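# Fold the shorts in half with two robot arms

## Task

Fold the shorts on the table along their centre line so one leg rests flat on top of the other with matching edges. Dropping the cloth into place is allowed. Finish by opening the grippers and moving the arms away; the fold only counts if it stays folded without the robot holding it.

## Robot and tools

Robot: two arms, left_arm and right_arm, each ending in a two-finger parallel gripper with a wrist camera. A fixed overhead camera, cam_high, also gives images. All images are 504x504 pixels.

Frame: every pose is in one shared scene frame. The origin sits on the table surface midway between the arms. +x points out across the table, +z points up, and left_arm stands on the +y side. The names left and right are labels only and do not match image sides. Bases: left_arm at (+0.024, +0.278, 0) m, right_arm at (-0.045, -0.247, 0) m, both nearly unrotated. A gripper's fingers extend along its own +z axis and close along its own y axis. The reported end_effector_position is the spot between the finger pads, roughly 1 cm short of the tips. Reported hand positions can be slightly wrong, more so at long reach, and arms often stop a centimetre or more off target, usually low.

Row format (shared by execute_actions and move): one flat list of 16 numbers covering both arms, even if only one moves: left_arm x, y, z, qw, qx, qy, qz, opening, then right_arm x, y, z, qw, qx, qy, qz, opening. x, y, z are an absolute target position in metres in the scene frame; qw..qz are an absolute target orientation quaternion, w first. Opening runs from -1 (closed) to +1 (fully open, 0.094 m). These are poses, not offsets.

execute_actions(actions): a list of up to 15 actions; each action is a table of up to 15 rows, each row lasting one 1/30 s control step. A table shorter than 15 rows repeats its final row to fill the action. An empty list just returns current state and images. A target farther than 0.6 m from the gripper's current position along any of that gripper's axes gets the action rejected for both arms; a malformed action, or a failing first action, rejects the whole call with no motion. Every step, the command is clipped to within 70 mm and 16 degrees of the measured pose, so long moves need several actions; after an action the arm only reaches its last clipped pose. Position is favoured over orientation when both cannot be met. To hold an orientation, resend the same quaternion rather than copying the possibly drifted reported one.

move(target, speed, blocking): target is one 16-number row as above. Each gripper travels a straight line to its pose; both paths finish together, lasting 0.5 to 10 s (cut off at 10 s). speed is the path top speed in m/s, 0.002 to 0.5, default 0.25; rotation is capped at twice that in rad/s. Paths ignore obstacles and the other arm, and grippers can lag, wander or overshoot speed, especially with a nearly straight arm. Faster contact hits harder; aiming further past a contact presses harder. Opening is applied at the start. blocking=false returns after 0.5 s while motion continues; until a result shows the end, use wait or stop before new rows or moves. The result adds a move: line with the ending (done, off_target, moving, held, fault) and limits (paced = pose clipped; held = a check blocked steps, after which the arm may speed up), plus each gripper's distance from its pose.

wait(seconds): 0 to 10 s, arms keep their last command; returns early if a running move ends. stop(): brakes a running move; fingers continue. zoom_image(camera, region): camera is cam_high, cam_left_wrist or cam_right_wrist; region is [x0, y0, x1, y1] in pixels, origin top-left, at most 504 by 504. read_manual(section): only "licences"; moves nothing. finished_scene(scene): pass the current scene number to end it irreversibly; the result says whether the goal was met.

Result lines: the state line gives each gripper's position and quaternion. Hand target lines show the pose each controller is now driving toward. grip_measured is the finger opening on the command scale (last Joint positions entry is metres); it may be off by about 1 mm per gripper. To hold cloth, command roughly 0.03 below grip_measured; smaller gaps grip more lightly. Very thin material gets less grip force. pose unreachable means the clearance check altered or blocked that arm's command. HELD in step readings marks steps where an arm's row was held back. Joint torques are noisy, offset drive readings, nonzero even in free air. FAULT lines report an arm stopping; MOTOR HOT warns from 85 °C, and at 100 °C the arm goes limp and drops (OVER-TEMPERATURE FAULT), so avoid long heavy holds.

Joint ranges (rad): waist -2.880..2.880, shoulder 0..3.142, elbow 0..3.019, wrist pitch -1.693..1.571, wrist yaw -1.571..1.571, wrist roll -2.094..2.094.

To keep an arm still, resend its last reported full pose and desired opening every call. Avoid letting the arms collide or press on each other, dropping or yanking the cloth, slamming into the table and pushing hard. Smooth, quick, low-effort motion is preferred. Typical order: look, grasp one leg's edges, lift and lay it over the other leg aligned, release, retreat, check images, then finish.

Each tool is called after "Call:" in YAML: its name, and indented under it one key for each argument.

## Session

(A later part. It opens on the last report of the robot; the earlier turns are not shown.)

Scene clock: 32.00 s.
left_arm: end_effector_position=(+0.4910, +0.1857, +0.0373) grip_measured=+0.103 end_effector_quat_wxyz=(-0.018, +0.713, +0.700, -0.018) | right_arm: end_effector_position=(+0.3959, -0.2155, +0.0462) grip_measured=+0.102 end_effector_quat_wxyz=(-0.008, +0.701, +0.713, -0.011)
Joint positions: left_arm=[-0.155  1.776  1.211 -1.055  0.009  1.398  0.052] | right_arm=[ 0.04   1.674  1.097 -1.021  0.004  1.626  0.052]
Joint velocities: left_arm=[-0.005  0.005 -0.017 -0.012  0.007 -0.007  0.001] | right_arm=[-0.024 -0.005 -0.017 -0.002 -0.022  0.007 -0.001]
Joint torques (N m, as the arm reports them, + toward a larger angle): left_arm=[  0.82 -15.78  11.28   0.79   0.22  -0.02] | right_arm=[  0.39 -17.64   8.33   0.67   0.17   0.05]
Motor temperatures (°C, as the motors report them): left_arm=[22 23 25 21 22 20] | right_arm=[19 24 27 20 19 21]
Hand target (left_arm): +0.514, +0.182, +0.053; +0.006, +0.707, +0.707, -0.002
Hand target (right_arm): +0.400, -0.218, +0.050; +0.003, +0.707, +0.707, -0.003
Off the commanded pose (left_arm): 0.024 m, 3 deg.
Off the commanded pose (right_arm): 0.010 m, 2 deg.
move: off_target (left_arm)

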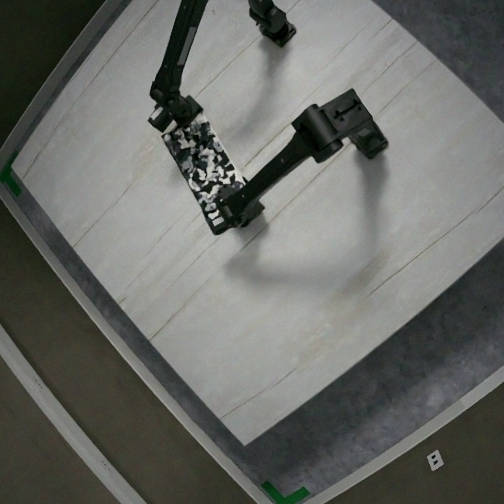

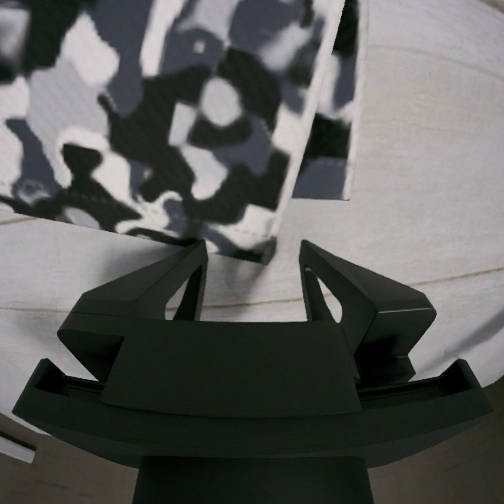

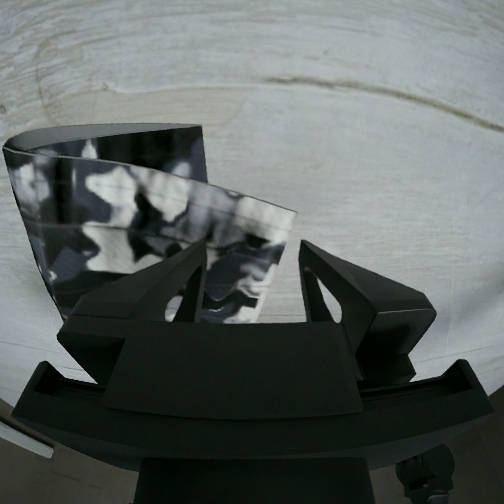

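Call:
move:
  target: [0.515,0.18,0.04,0,0.707,0.707,0,0.1,0.41,-0.19,0.035,0,0.707,0.707,0,0.1]
  speed: 0.06

Call:
move:
  target: [0.515,0.18,0.012,0,0.707,0.707,0,0.1,0.41,-0.19,0.003,0,0.707,0.707,0,0.1]
  speed: 0.05

Call:
move:
  target: [0.515,0.18,0.012,0,0.707,0.707,0,-1,0.41,-0.19,0.003,0,0.707,0.707,0,-1]
  speed: 0.05

Call:
move:
  target: [0.465,0.14,0.06,0,0.707,0.707,0,-1,0.47,-0.235,0.05,0,0.707,0.707,0,-1]
  speed: 0.06

Scene clock: 33.83 s.
left_arm: end_effector_position=(+0.4938, +0.1860, +0.0333) grip_measured=+0.103 end_effector_quat_wxyz=(-0.017, +0.710, +0.704, -0.014) | right_arm: end_effector_position=(+0.3995, -0.1934, +0.0347) grip_measured=+0.102 end_effector_quat_wxyz=(-0.005, +0.704, +0.710, -0.009)
Joint positions: left_arm=[-0.155  1.784  1.211 -1.04   0.005  1.388  0.052] | right_arm=[ 0.089  1.7    1.097 -0.988  0.004  1.683  0.052]
Joint velocities: left_arm=[-0.005  0.005 -0.002 -0.007 -0.037  0.007 -0.001] | right_arm=[-0.024  0.005 -0.002  0.002  0.095  0.007 -0.001]
Joint torques (N m, as the arm reports them, + toward a larger angle): left_arm=[  0.31 -14.55  10.7    0.97   0.01  -0.03] | right_arm=[  1.48 -16.01   9.51   0.8   -0.15   0.06]
Motor temperatures (°C, as the motors report them): left_arm=[22 23 26 21 22 20] | right_arm=[19 24 27 20 19 21]
Hand target (left_arm): +0.514, +0.181, +0.041; +0.000, +0.707, +0.707, -0.000
Hand target (right_arm): +0.409, -0.190, +0.035; +0.000, +0.707, +0.707, -0.000
Off the commanded pose (left_arm): 0.023 m, 3 deg.
Off the commanded pose (right_arm): 0.011 m, 1 deg.
move: off_target (left_arm, right_arm)

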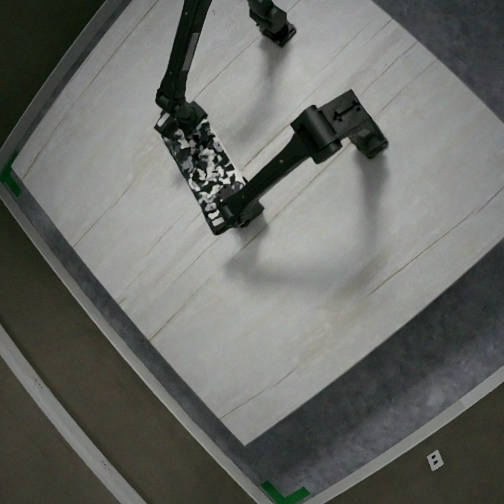

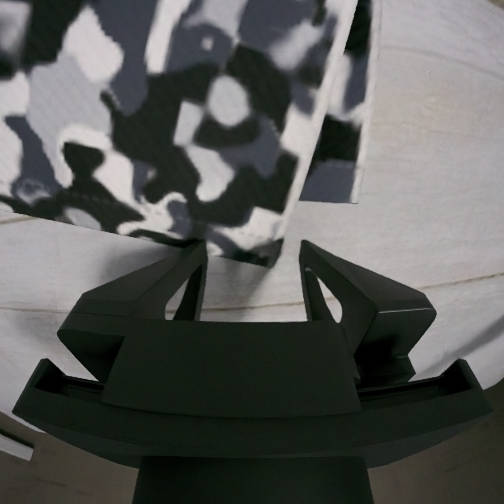

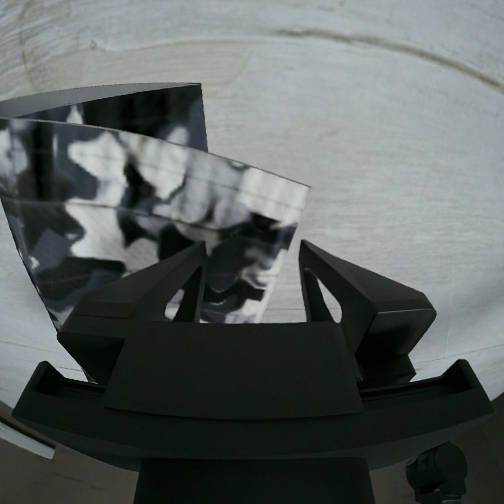

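Scene clock: 34.77 s.
left_arm: end_effector_position=(+0.5058, +0.1838, +0.0207) grip_measured=+0.102 end_effector_quat_wxyz=(-0.003, +0.710, +0.704, -0.004) | right_arm: end_effector_position=(+0.4086, -0.1923, +0.0116) grip_measured=+0.101 end_effector_quat_wxyz=(+0.002, +0.705, +0.709, -0.001)
Joint positions: left_arm=[-0.155  1.811  1.211 -0.98   0.003  1.388  0.052] | right_arm=[ 0.089  1.746  1.086 -0.911  0.004  1.686  0.052]
Joint velocities: left_arm=[-0.015  0.005  0.007  0.017  0.051 -0.051 -0.001] | right_arm=[-0.015  0.005 -0.017  0.002  0.007 -0.022 -0.001]
Joint torques (N m, as the arm reports them, + toward a larger angle): left_arm=[  0.18 -13.1    8.83   1.17   0.04  -0.02] | right_arm=[  1.37 -16.06   7.61   0.87  -0.18   0.09]
Motor temperatures (°C, as the motors report them): left_arm=[22 23 26 21 22 20] | right_arm=[19 24 27 20 19 21]
Hand target (left_arm): +0.515, +0.180, +0.012; -0.000, +0.707, +0.707, -0.000
Hand target (right_arm): +0.409, -0.190, +0.003; +0.000, +0.707, +0.707, -0.000
Off the commanded pose (left_arm): 0.013 m, 1 deg.
Off the commanded pose (right_arm): 0.009 m, 0 deg.
move: off_target (left_arm)

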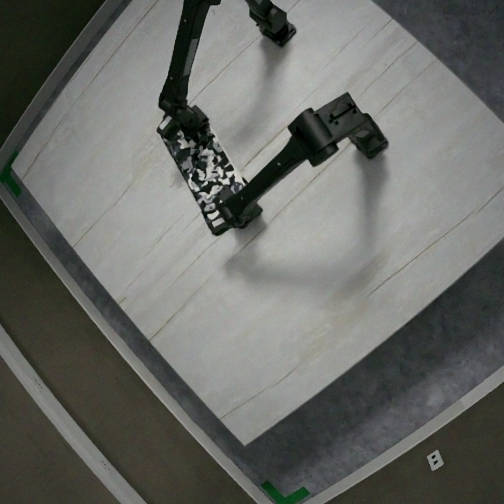

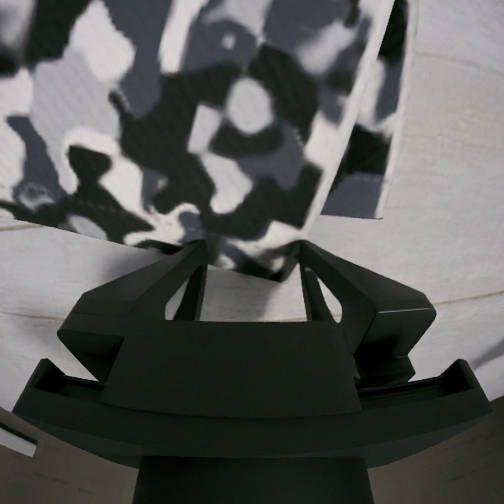

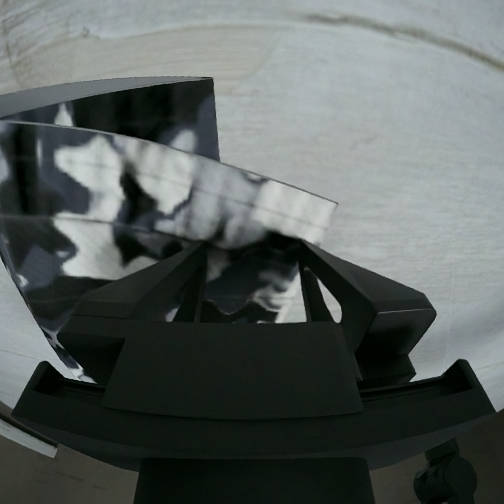

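Scene clock: 35.47 s.
left_arm: end_effector_position=(+0.5060, +0.1838, +0.0202) grip_measured=-0.993 end_effector_quat_wxyz=(-0.003, +0.710, +0.704, -0.004) | right_arm: end_effector_position=(+0.4089, -0.1922, +0.0101) grip_measured=-0.984 end_effector_quat_wxyz=(+0.002, +0.705, +0.709, -0.001)
Joint positions: left_arm=[-0.155  1.812  1.211 -0.979  0.003  1.388  0.   ] | right_arm=[ 0.089  1.749  1.086 -0.907  0.004  1.686  0.001]
Joint velocities: left_arm=[-0.015  0.005  0.017 -0.002 -0.037  0.022 -0.001] | right_arm=[-0.015  0.024  0.007  0.007  0.007  0.007  0.001]
Joint torques (N m, as the arm reports them, + toward a larger angle): left_arm=[  0.27 -13.54   8.7    1.27   0.05  -0.03] | right_arm=[  1.24 -15.74   7.72   0.81  -0.18   0.07]
Motor temperatures (°C, as the motors report them): left_arm=[22 23 26 21 22 20] | right_arm=[19 24 27 20 19 21]
Hand target (left_arm): +0.515, +0.180, +0.012; +0.000, +0.707, +0.707, +0.000
Hand target (right_arm): +0.410, -0.190, +0.003; -0.000, +0.707, +0.707, -0.000
Off the commanded pose (left_arm): 0.013 m, 1 deg.
Off the commanded pose (right_arm): 0.008 m, 0 deg.
move: off_target (left_arm)

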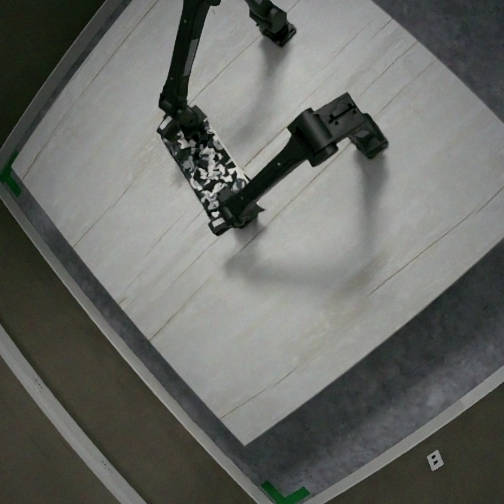

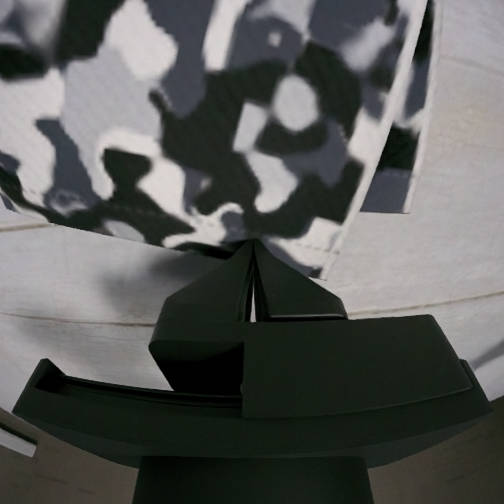

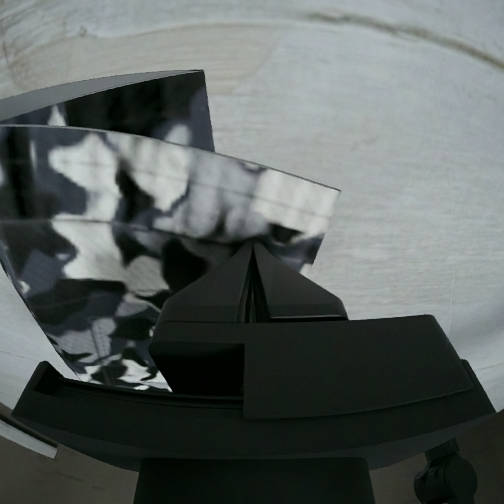

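Scene clock: 37.23 s.
left_arm: end_effector_position=(+0.4709, +0.1413, +0.0551) grip_measured=-0.993 end_effector_quat_wxyz=(+0.003, +0.710, +0.705, -0.000) | right_arm: end_effector_position=(+0.4550, -0.2323, +0.0417) grip_measured=-0.984 end_effector_quat_wxyz=(-0.005, +0.710, +0.705, -0.007)
Joint positions: left_arm=[-0.259  1.701  1.161 -1.026  0.003  1.283  0.   ] | right_arm=[-0.002  1.805  1.268 -1.049  0.003  1.608  0.001]
Joint velocities: left_arm=[-0.005 -0.005 -0.002  0.012 -0.007 -0.037  0.   ] | right_arm=[-0.015 -0.005  0.002 -0.007 -0.037  0.022 -0.   ]
Joint torques (N m, as the arm reports them, + toward a larger angle): left_arm=[ -0.13 -15.98   7.4    0.17   0.14  -0.01] | right_arm=[  0.26 -17.34  12.53  -0.33  -0.23  -0.08]
Motor temperatures (°C, as the motors report them): left_arm=[22 23 25 21 22 20] | right_arm=[19 24 27 20 19 21]
Hand target (left_arm): +0.465, +0.139, +0.059; +0.001, +0.707, +0.707, -0.001
Hand target (right_arm): +0.471, -0.233, +0.050; -0.000, +0.707, +0.707, +0.001
Off the commanded pose (left_arm): 0.008 m, 1 deg.
Off the commanded pose (right_arm): 0.017 m, 1 deg.
move: off_target (right_arm)

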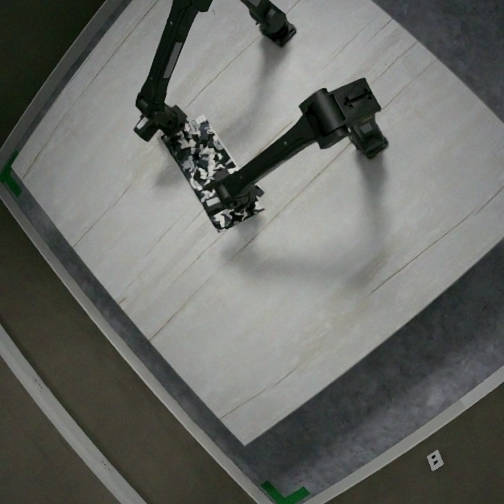

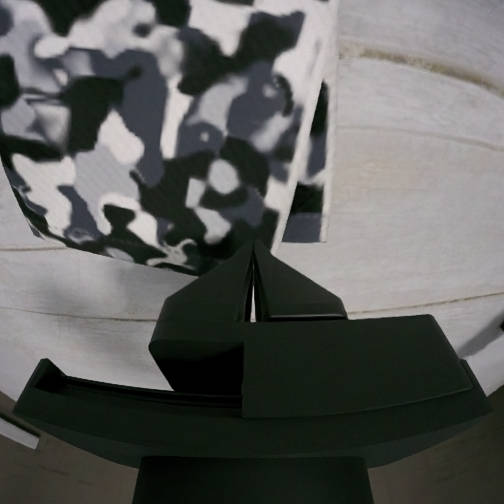

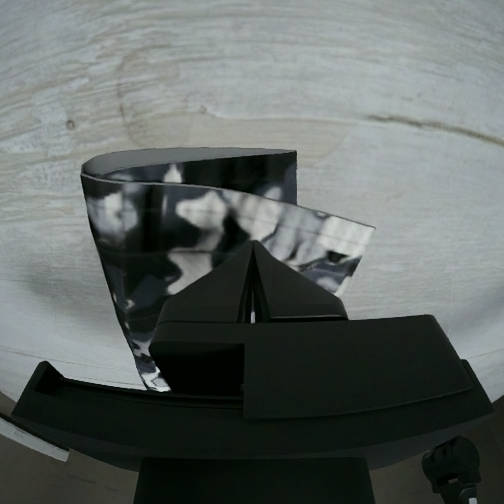

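Call:
move:
  target: [0.482,0.164,0.045,0,0.707,0.707,0,0.4,0.40,-0.198,0.035,0,0.707,0.707,0,0.4]
  speed: 0.08

Call:
move:
  target: [0.482,0.164,0.012,0,0.707,0.707,0,0.4,0.40,-0.198,0.002,0,0.707,0.707,0,0.4]
  speed: 0.05

Call:
move:
  target: [0.482,0.164,0.012,0,0.707,0.707,0,-1,0.40,-0.198,0.002,0,0.707,0.707,0,-1]
  speed: 0.05

Scene clock: 39.33 s.
left_arm: end_effector_position=(+0.4752, +0.1608, +0.0488) grip_measured=+0.397 end_effector_quat_wxyz=(-0.003, +0.705, +0.709, -0.003) | right_arm: end_effector_position=(+0.3951, -0.2017, +0.0311) grip_measured=+0.398 end_effector_quat_wxyz=(-0.007, +0.704, +0.710, -0.011)
Joint positions: left_arm=[-0.216  1.715  1.161 -1.026  0.003  1.312  0.066] | right_arm=[ 0.071  1.697  1.081 -0.98   0.003  1.665  0.066]
Joint velocities: left_arm=[-0.005  0.005 -0.007 -0.017 -0.066 -0.037 -0.   ] | right_arm=[-0.005 -0.015  0.007 -0.007 -0.007 -0.037 -0.001]
Joint torques (N m, as the arm reports them, + toward a larger angle): left_arm=[  1.55 -13.88   8.07   1.14   0.02   0.23] | right_arm=[  1.11 -18.18   7.96   0.65  -0.07   0.05]
Motor temperatures (°C, as the motors report them): left_arm=[22 23 25 21 22 20] | right_arm=[19 24 27 20 19 21]
Hand target (left_arm): +0.482, +0.164, +0.045; -0.000, +0.707, +0.707, +0.000
Hand target (right_arm): +0.399, -0.200, +0.035; +0.001, +0.707, +0.707, -0.001
Off the commanded pose (left_arm): 0.008 m, 1 deg.
Off the commanded pose (right_arm): 0.007 m, 2 deg.
move: done

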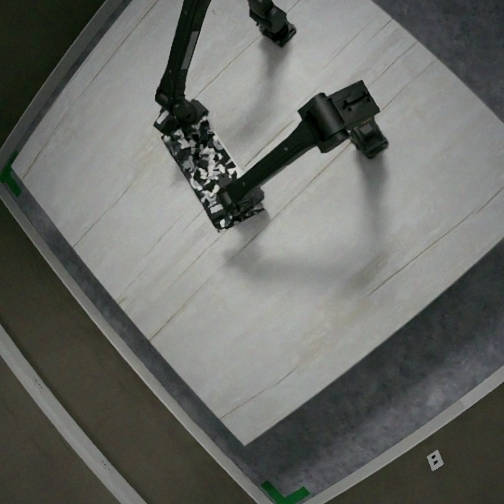

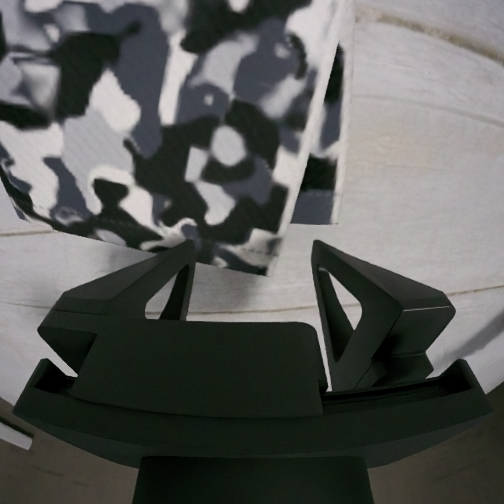

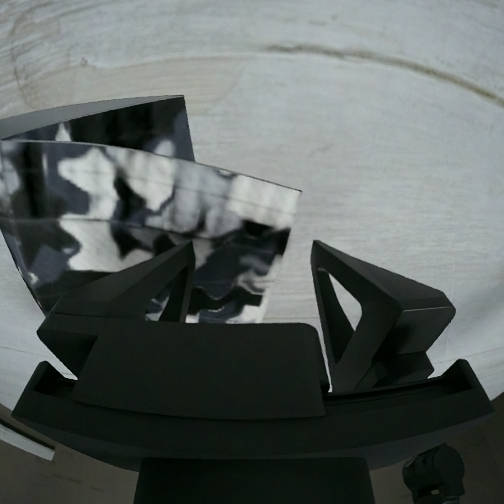

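Scene clock: 40.33 s.
left_arm: end_effector_position=(+0.4817, +0.1592, +0.0224) grip_measured=+0.397 end_effector_quat_wxyz=(+0.003, +0.705, +0.709, +0.001) | right_arm: end_effector_position=(+0.4001, -0.2012, +0.0113) grip_measured=+0.398 end_effector_quat_wxyz=(+0.002, +0.706, +0.708, +0.001)
Joint positions: left_arm=[-0.216  1.761  1.142 -0.946  0.002  1.312  0.066] | right_arm=[ 0.071  1.724  1.054 -0.896  0.003  1.671  0.066]
Joint velocities: left_arm=[-0.005  0.005 -0.012 -0.012  0.007  0.022 -0.   ] | right_arm=[-0.005 -0.005 -0.017 -0.002  0.139  0.051  0.001]
Joint torques (N m, as the arm reports them, + toward a larger angle): left_arm=[  1.36 -13.56   6.9    1.23   0.08   0.24] | right_arm=[  1.45 -15.14   7.48   0.98  -0.14   0.04]
Motor temperatures (°C, as the motors report them): left_arm=[22 23 25 21 22 20] | right_arm=[19 24 27 20 19 21]
Hand target (left_arm): +0.482, +0.164, +0.012; -0.000, +0.707, +0.707, -0.000
Hand target (right_arm): +0.400, -0.198, +0.002; +0.000, +0.707, +0.707, +0.000
Off the commanded pose (left_arm): 0.011 m, 1 deg.
Off the commanded pose (right_arm): 0.010 m, 0 deg.
move: off_target (left_arm)

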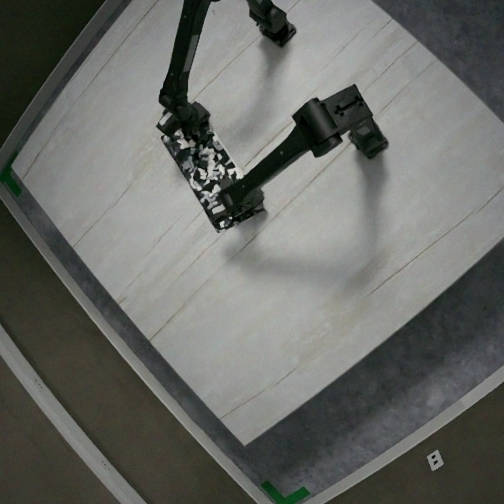

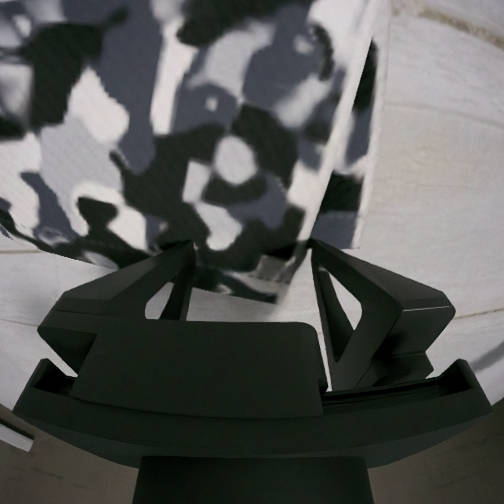

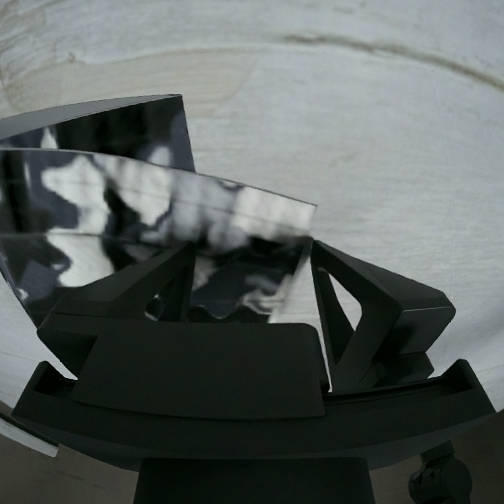

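Scene clock: 41.03 s.
left_arm: end_effector_position=(+0.4822, +0.1591, +0.0224) grip_measured=-0.993 end_effector_quat_wxyz=(+0.004, +0.705, +0.709, +0.001) | right_arm: end_effector_position=(+0.3997, -0.2012, +0.0098) grip_measured=-0.984 end_effector_quat_wxyz=(+0.002, +0.706, +0.708, +0.000)
Joint positions: left_arm=[-0.216  1.761  1.142 -0.944  0.002  1.313  0.   ] | right_arm=[ 0.071  1.727  1.053 -0.895  0.003  1.671  0.001]
Joint velocities: left_arm=[ 0.005  0.005 -0.002 -0.017 -0.037 -0.007 -0.001] | right_arm=[-0.015 -0.015 -0.012 -0.022  0.007 -0.022 -0.   ]
Joint torques (N m, as the arm reports them, + toward a larger angle): left_arm=[  1.4  -13.65   6.83   1.18   0.08   0.24] | right_arm=[  1.7  -15.54   7.51   0.85  -0.14   0.05]
Motor temperatures (°C, as the motors report them): left_arm=[22 23 25 21 22 20] | right_arm=[19 24 27 20 19 21]
Hand target (left_arm): +0.482, +0.164, +0.012; -0.000, +0.707, +0.707, +0.000
Hand target (right_arm): +0.400, -0.198, +0.002; -0.000, +0.707, +0.707, -0.000
Off the commanded pose (left_arm): 0.011 m, 1 deg.
Off the commanded pose (right_arm): 0.008 m, 0 deg.
move: off_target (left_arm)

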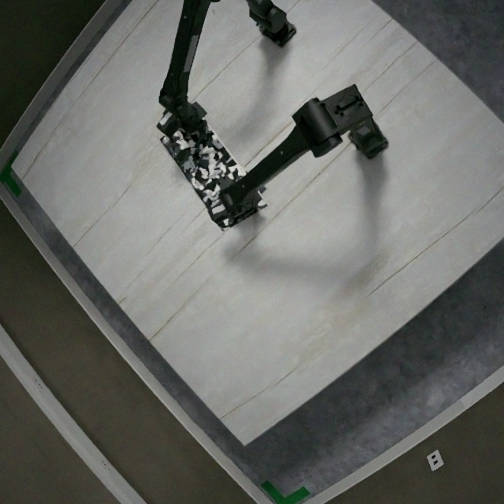

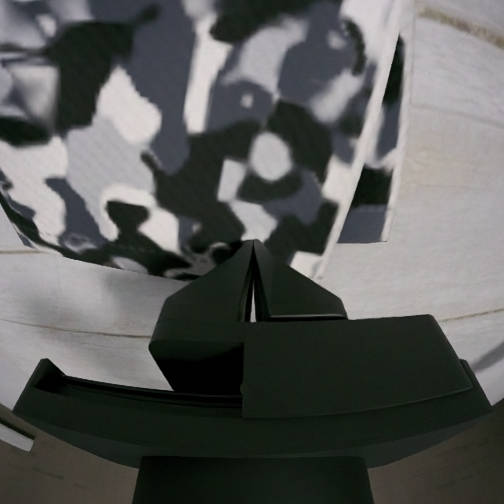

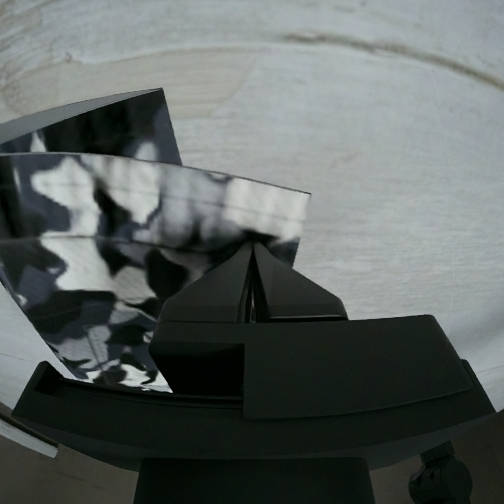

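Call:
move:
  target: [0.447,0.14,0.012,0,0.707,0.707,0,-1,0.465,-0.253,0.002,0,0.707,0.707,0,-1]
  speed: 0.05

Call:
move:
  target: [0.447,0.14,0.08,0,0.707,0.707,0,-1,0.465,-0.253,0.08,0,0.707,0.707,0,-1]
  speed: 0.1

Scene clock: 43.60 s.
left_arm: end_effector_position=(+0.4573, +0.1401, +0.0209) grip_measured=-0.993 end_effector_quat_wxyz=(+0.009, +0.709, +0.705, +0.004) | right_arm: end_effector_position=(+0.4569, -0.2423, +0.0095) grip_measured=-0.984 end_effector_quat_wxyz=(+0.003, +0.706, +0.709, +0.007)
Joint positions: left_arm=[-0.271  1.716  1.074 -0.91   0.002  1.268  0.   ] | right_arm=[-0.025  1.839  1.218 -0.935 -0.007  1.574  0.001]
Joint velocities: left_arm=[-0.005 -0.015  0.007  0.017 -0.007  0.022  0.   ] | right_arm=[-0.015 -0.005 -0.002  0.002 -0.007 -0.022 -0.001]
Joint torques (N m, as the arm reports them, + toward a larger angle): left_arm=[ -0.34 -13.84   5.68   0.91   0.13  -0.04] | right_arm=[ -0.26 -15.93  10.89  -0.21   0.14  -0.06]
Motor temperatures (°C, as the motors report them): left_arm=[22 23 25 21 22 20] | right_arm=[19 24 27 20 19 21]
Hand target (left_arm): +0.447, +0.139, +0.012; +0.000, +0.707, +0.707, -0.000
Hand target (right_arm): +0.465, -0.251, +0.002; -0.001, +0.707, +0.707, +0.001
Off the commanded pose (left_arm): 0.014 m, 1 deg.
Off the commanded pose (right_arm): 0.015 m, 1 deg.
move: off_target (left_arm, right_arm)

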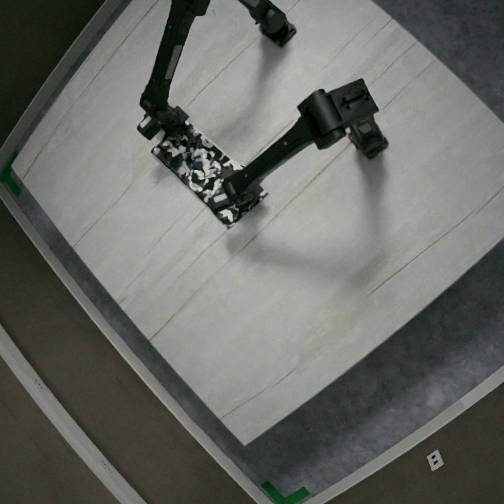

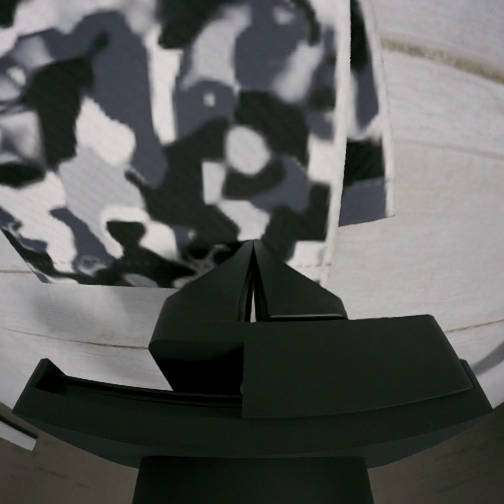

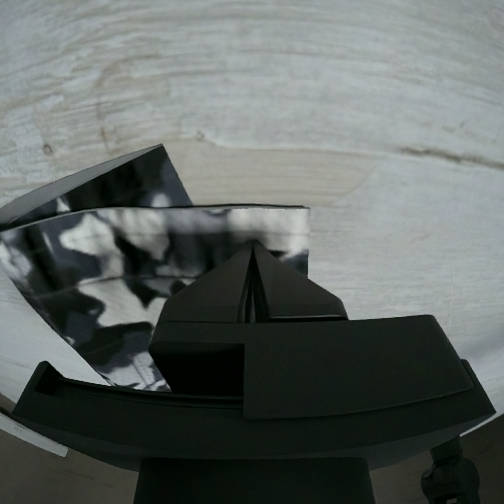

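Scene clock: 44.70 s.
left_arm: end_effector_position=(+0.4281, +0.1493, +0.0590) grip_measured=-0.993 end_effector_quat_wxyz=(-0.021, +0.709, +0.705, -0.012) | right_arm: end_effector_position=(+0.4504, -0.2489, +0.0626) grip_measured=-0.984 end_effector_quat_wxyz=(-0.014, +0.709, +0.705, -0.010)
Joint positions: left_arm=[-0.271  1.626  1.074 -1.067  0.002  1.268  0.   ] | right_arm=[-0.038  1.777  1.29  -1.117 -0.005  1.57   0.001]
Joint velocities: left_arm=[ 0.005 -0.005 -0.007 -0.002 -0.022 -0.037 -0.   ] | right_arm=[-0.005  0.005 -0.012 -0.002 -0.022 -0.022  0.001]
Joint torques (N m, as the arm reports them, + toward a larger angle): left_arm=[ -0.03 -14.51  11.37   0.05   0.11  -0.02] | right_arm=[  0.38 -18.99  12.39  -0.46   0.12  -0.08]
Motor temperatures (°C, as the motors report them): left_arm=[22 23 25 21 22 20] | right_arm=[19 24 27 20 19 21]
Hand target (left_arm): +0.445, +0.140, +0.080; +0.000, +0.707, +0.707, -0.000
Hand target (right_arm): +0.465, -0.253, +0.080; +0.000, +0.707, +0.707, +0.000
Off the commanded pose (left_arm): 0.030 m, 3 deg.
Off the commanded pose (right_arm): 0.023 m, 2 deg.
move: off_target (left_arm, right_arm)

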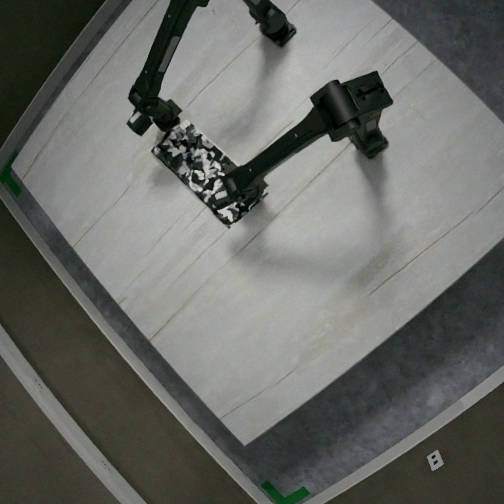

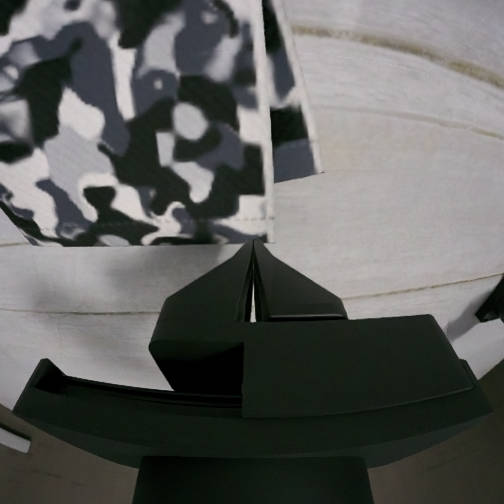

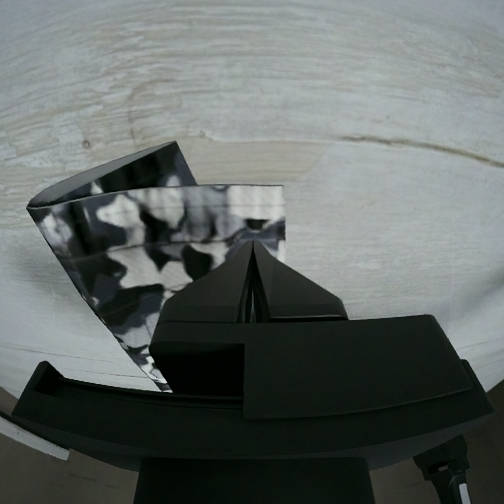

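Call:
move:
  target: [0.398,0.104,0.045,0,0.707,0.707,0,-1,0.442,-0.238,0.035,0,0.707,0.707,0,0.4]
  speed: 0.08

Call:
move:
  target: [0.398,0.104,0.008,0,0.707,0.707,0,-1,0.442,-0.238,-0.003,0,0.707,0.707,0,0.4]
  speed: 0.05

Call:
move:
  target: [0.398,0.104,0.008,0,0.707,0.707,0,-1,0.442,-0.238,-0.003,0,0.707,0.707,0,-1]
  speed: 0.05

Scene clock: 47.47 s.
left_arm: end_effector_position=(+0.3979, +0.1064, +0.0404) grip_measured=-0.993 end_effector_quat_wxyz=(-0.011, +0.711, +0.703, -0.005) | right_arm: end_effector_position=(+0.4382, -0.2404, +0.0346) grip_measured=+0.398 end_effector_quat_wxyz=(-0.007, +0.705, +0.709, -0.004)
Joint positions: left_arm=[-0.393  1.611  0.997 -0.981  0.002  1.153  0.   ] | right_arm=[-0.02   1.777  1.205 -1.015 -0.004  1.578  0.066]
Joint velocities: left_arm=[-0.015  0.005 -0.022 -0.012 -0.007 -0.095  0.   ] | right_arm=[-0.005  0.005 -0.002  0.002  0.037 -0.007  0.   ]
Joint torques (N m, as the arm reports them, + toward a larger angle): left_arm=[  0.35 -14.1    7.02   1.04   0.2   -0.04] | right_arm=[  1.27 -18.72   8.33   0.74   0.15   0.05]
Motor temperatures (°C, as the motors report them): left_arm=[22 23 25 21 22 20] | right_arm=[19 24 28 20 19 21]
Hand target (left_arm): +0.399, +0.103, +0.045; +0.001, +0.707, +0.707, -0.001
Hand target (right_arm): +0.441, -0.238, +0.035; +0.000, +0.707, +0.707, -0.000
Off the commanded pose (left_arm): 0.005 m, 2 deg.
Off the commanded pose (right_arm): 0.005 m, 1 deg.
move: done

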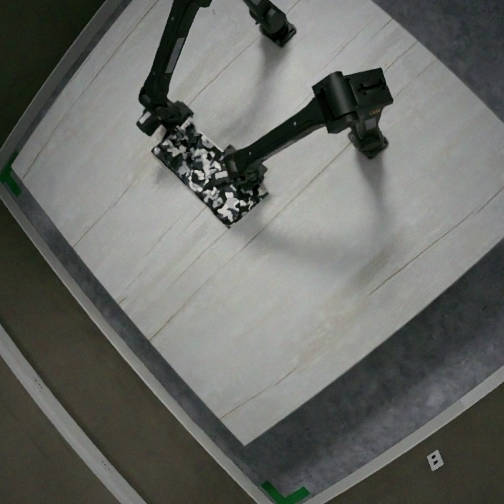

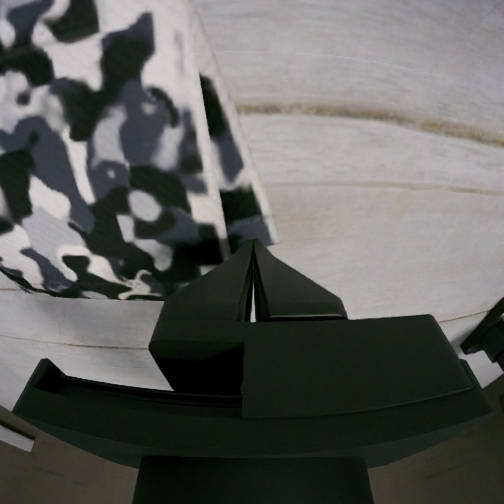

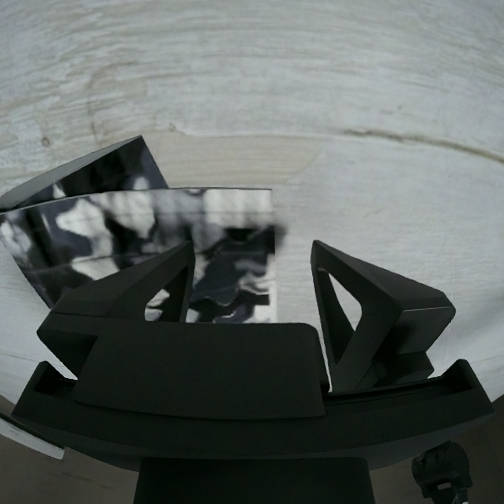

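Scene clock: 48.50 s.
left_arm: end_effector_position=(+0.3998, +0.1055, +0.0178) grip_measured=-0.993 end_effector_quat_wxyz=(+0.002, +0.710, +0.704, -0.001) | right_arm: end_effector_position=(+0.4427, -0.2404, +0.0093) grip_measured=+0.398 end_effector_quat_wxyz=(+0.002, +0.706, +0.709, +0.005)
Joint positions: left_arm=[-0.393  1.64   0.96  -0.889  0.002  1.149  0.   ] | right_arm=[-0.02   1.811  1.175 -0.925 -0.004  1.579  0.066]
Joint velocities: left_arm=[-0.005 -0.005 -0.002 -0.007 -0.022 -0.051 -0.   ] | right_arm=[-0.015 -0.005  0.007  0.012 -0.051  0.007 -0.   ]
Joint torques (N m, as the arm reports them, + toward a larger angle): left_arm=[  0.13 -11.42   6.4    1.45   0.09  -0.01] | right_arm=[  1.26 -16.61   7.41   0.95   0.13   0.06]
Motor temperatures (°C, as the motors report them): left_arm=[22 23 25 21 22 20] | right_arm=[19 24 27 20 19 21]
Hand target (left_arm): +0.398, +0.104, +0.008; -0.000, +0.707, +0.707, -0.000
Hand target (right_arm): +0.441, -0.238, -0.003; -0.000, +0.707, +0.707, -0.000
Off the commanded pose (left_arm): 0.010 m, 1 deg.
Off the commanded pose (right_arm): 0.013 m, 1 deg.
move: off_target (right_arm)

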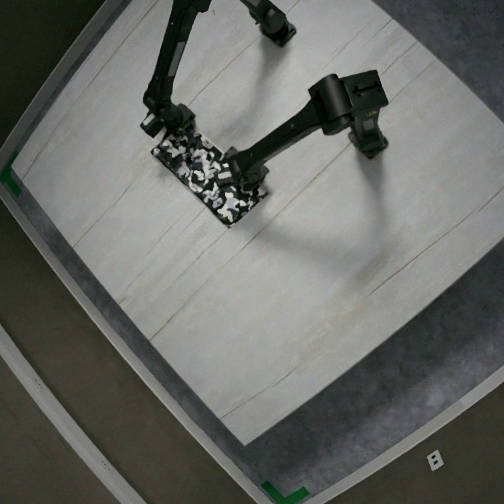

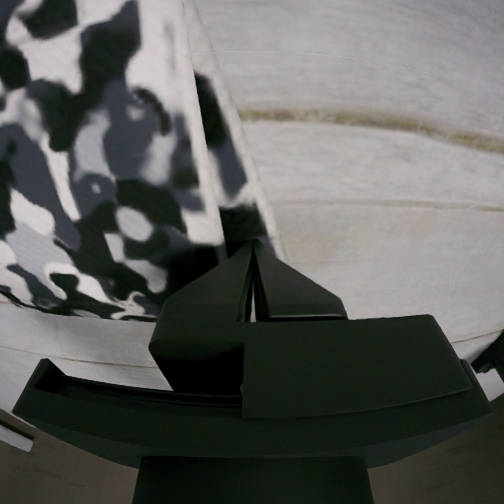

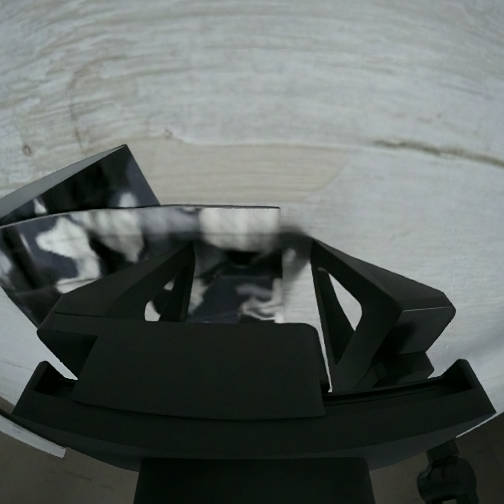

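Scene clock: 49.20 s.
left_arm: end_effector_position=(+0.4002, +0.1053, +0.0180) grip_measured=-0.993 end_effector_quat_wxyz=(+0.003, +0.710, +0.704, -0.000) | right_arm: end_effector_position=(+0.4431, -0.2402, +0.0102) grip_measured=-0.968 end_effector_quat_wxyz=(+0.003, +0.705, +0.709, +0.006)
Joint positions: left_arm=[-0.393  1.639  0.96  -0.887  0.002  1.149  0.   ] | right_arm=[-0.02   1.809  1.175 -0.925 -0.004  1.579  0.002]
Joint velocities: left_arm=[ 0.005 -0.015  0.002  0.037  0.037  0.022 -0.   ] | right_arm=[-0.005 -0.024  0.002 -0.012 -0.081 -0.051  0.   ]
Joint torques (N m, as the arm reports them, + toward a larger angle): left_arm=[  0.14 -11.34   6.34   1.41   0.08  -0.03] | right_arm=[  1.65 -16.6    7.64   0.97   0.14   0.06]
Motor temperatures (°C, as the motors report them): left_arm=[22 23 25 21 22 20] | right_arm=[19 24 27 20 19 21]
Hand target (left_arm): +0.398, +0.104, +0.008; +0.000, +0.707, +0.707, -0.000
Hand target (right_arm): +0.442, -0.238, -0.003; +0.000, +0.707, +0.707, +0.000
Off the commanded pose (left_arm): 0.010 m, 1 deg.
Off the commanded pose (right_arm): 0.013 m, 1 deg.
move: off_target (right_arm)

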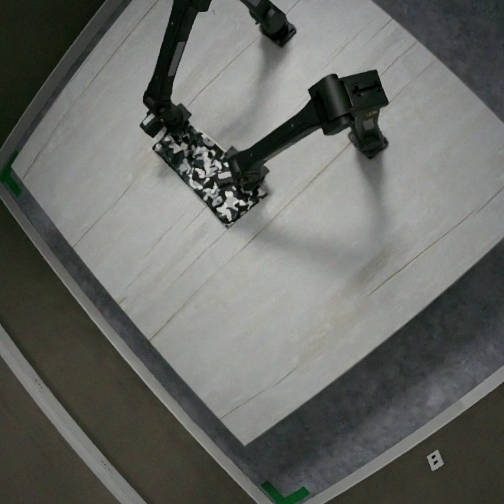

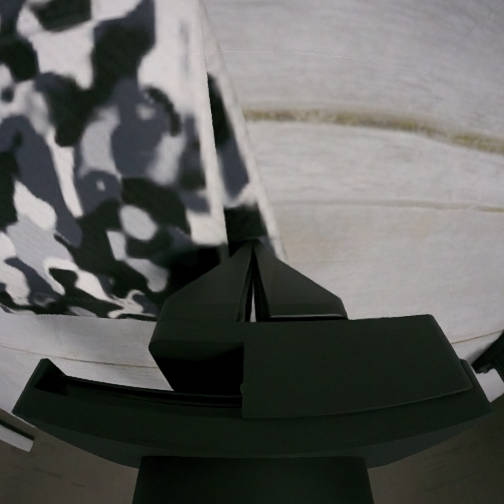

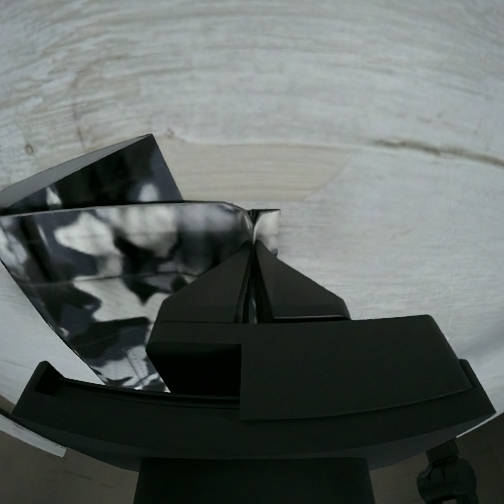

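Call:
move:
  target: [0.398,0.104,0.008,0,0.707,0.707,0,-1,0.53,-0.272,0.06,0,0.707,0.707,0,-1]
  speed: 0.06

Scene clock: 51.53 s.
left_arm: end_effector_position=(+0.4009, +0.1050, +0.0180) grip_measured=-0.993 end_effector_quat_wxyz=(+0.004, +0.710, +0.704, +0.000) | right_arm: end_effector_position=(+0.5151, -0.2639, +0.0503) grip_measured=-0.968 end_effector_quat_wxyz=(-0.009, +0.707, +0.707, -0.005)
Joint positions: left_arm=[-0.393  1.639  0.96  -0.884  0.002  1.149  0.   ] | right_arm=[-0.064  1.935  1.491 -1.147 -0.004  1.54   0.002]
Joint velocities: left_arm=[ 0.005  0.005  0.007 -0.002 -0.022 -0.007 -0.001] | right_arm=[-0.005 -0.015 -0.012 -0.007 -0.022 -0.007 -0.   ]
Joint torques (N m, as the arm reports them, + toward a larger angle): left_arm=[  0.2  -11.4    6.34   1.29   0.08  -0.03] | right_arm=[ -0.16 -19.99  13.04  -0.51   0.08  -0.1 ]
Motor temperatures (°C, as the motors report them): left_arm=[22 23 25 21 22 20] | right_arm=[19 24 28 20 19 21]
Hand target (left_arm): +0.398, +0.104, +0.008; -0.000, +0.707, +0.707, -0.000
Hand target (right_arm): +0.531, -0.270, +0.059; -0.000, +0.707, +0.707, +0.001
Off the commanded pose (left_arm): 0.010 m, 1 deg.
Off the commanded pose (right_arm): 0.020 m, 1 deg.
move: off_target (right_arm)

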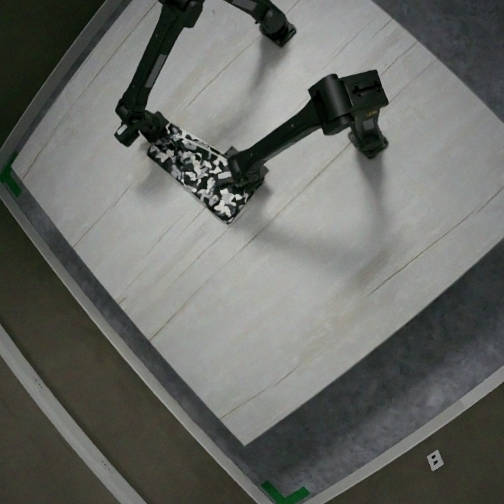

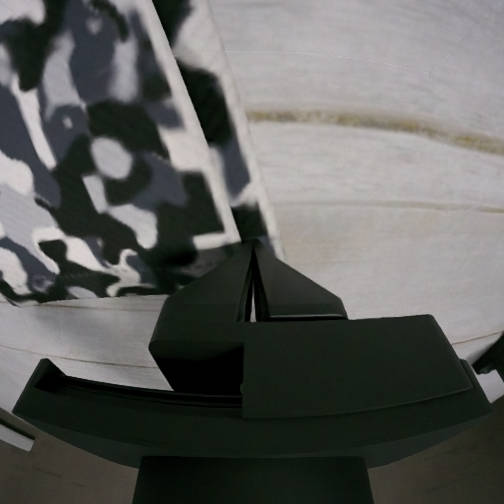

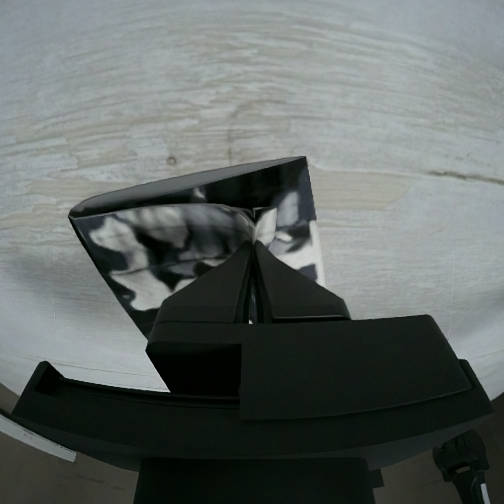

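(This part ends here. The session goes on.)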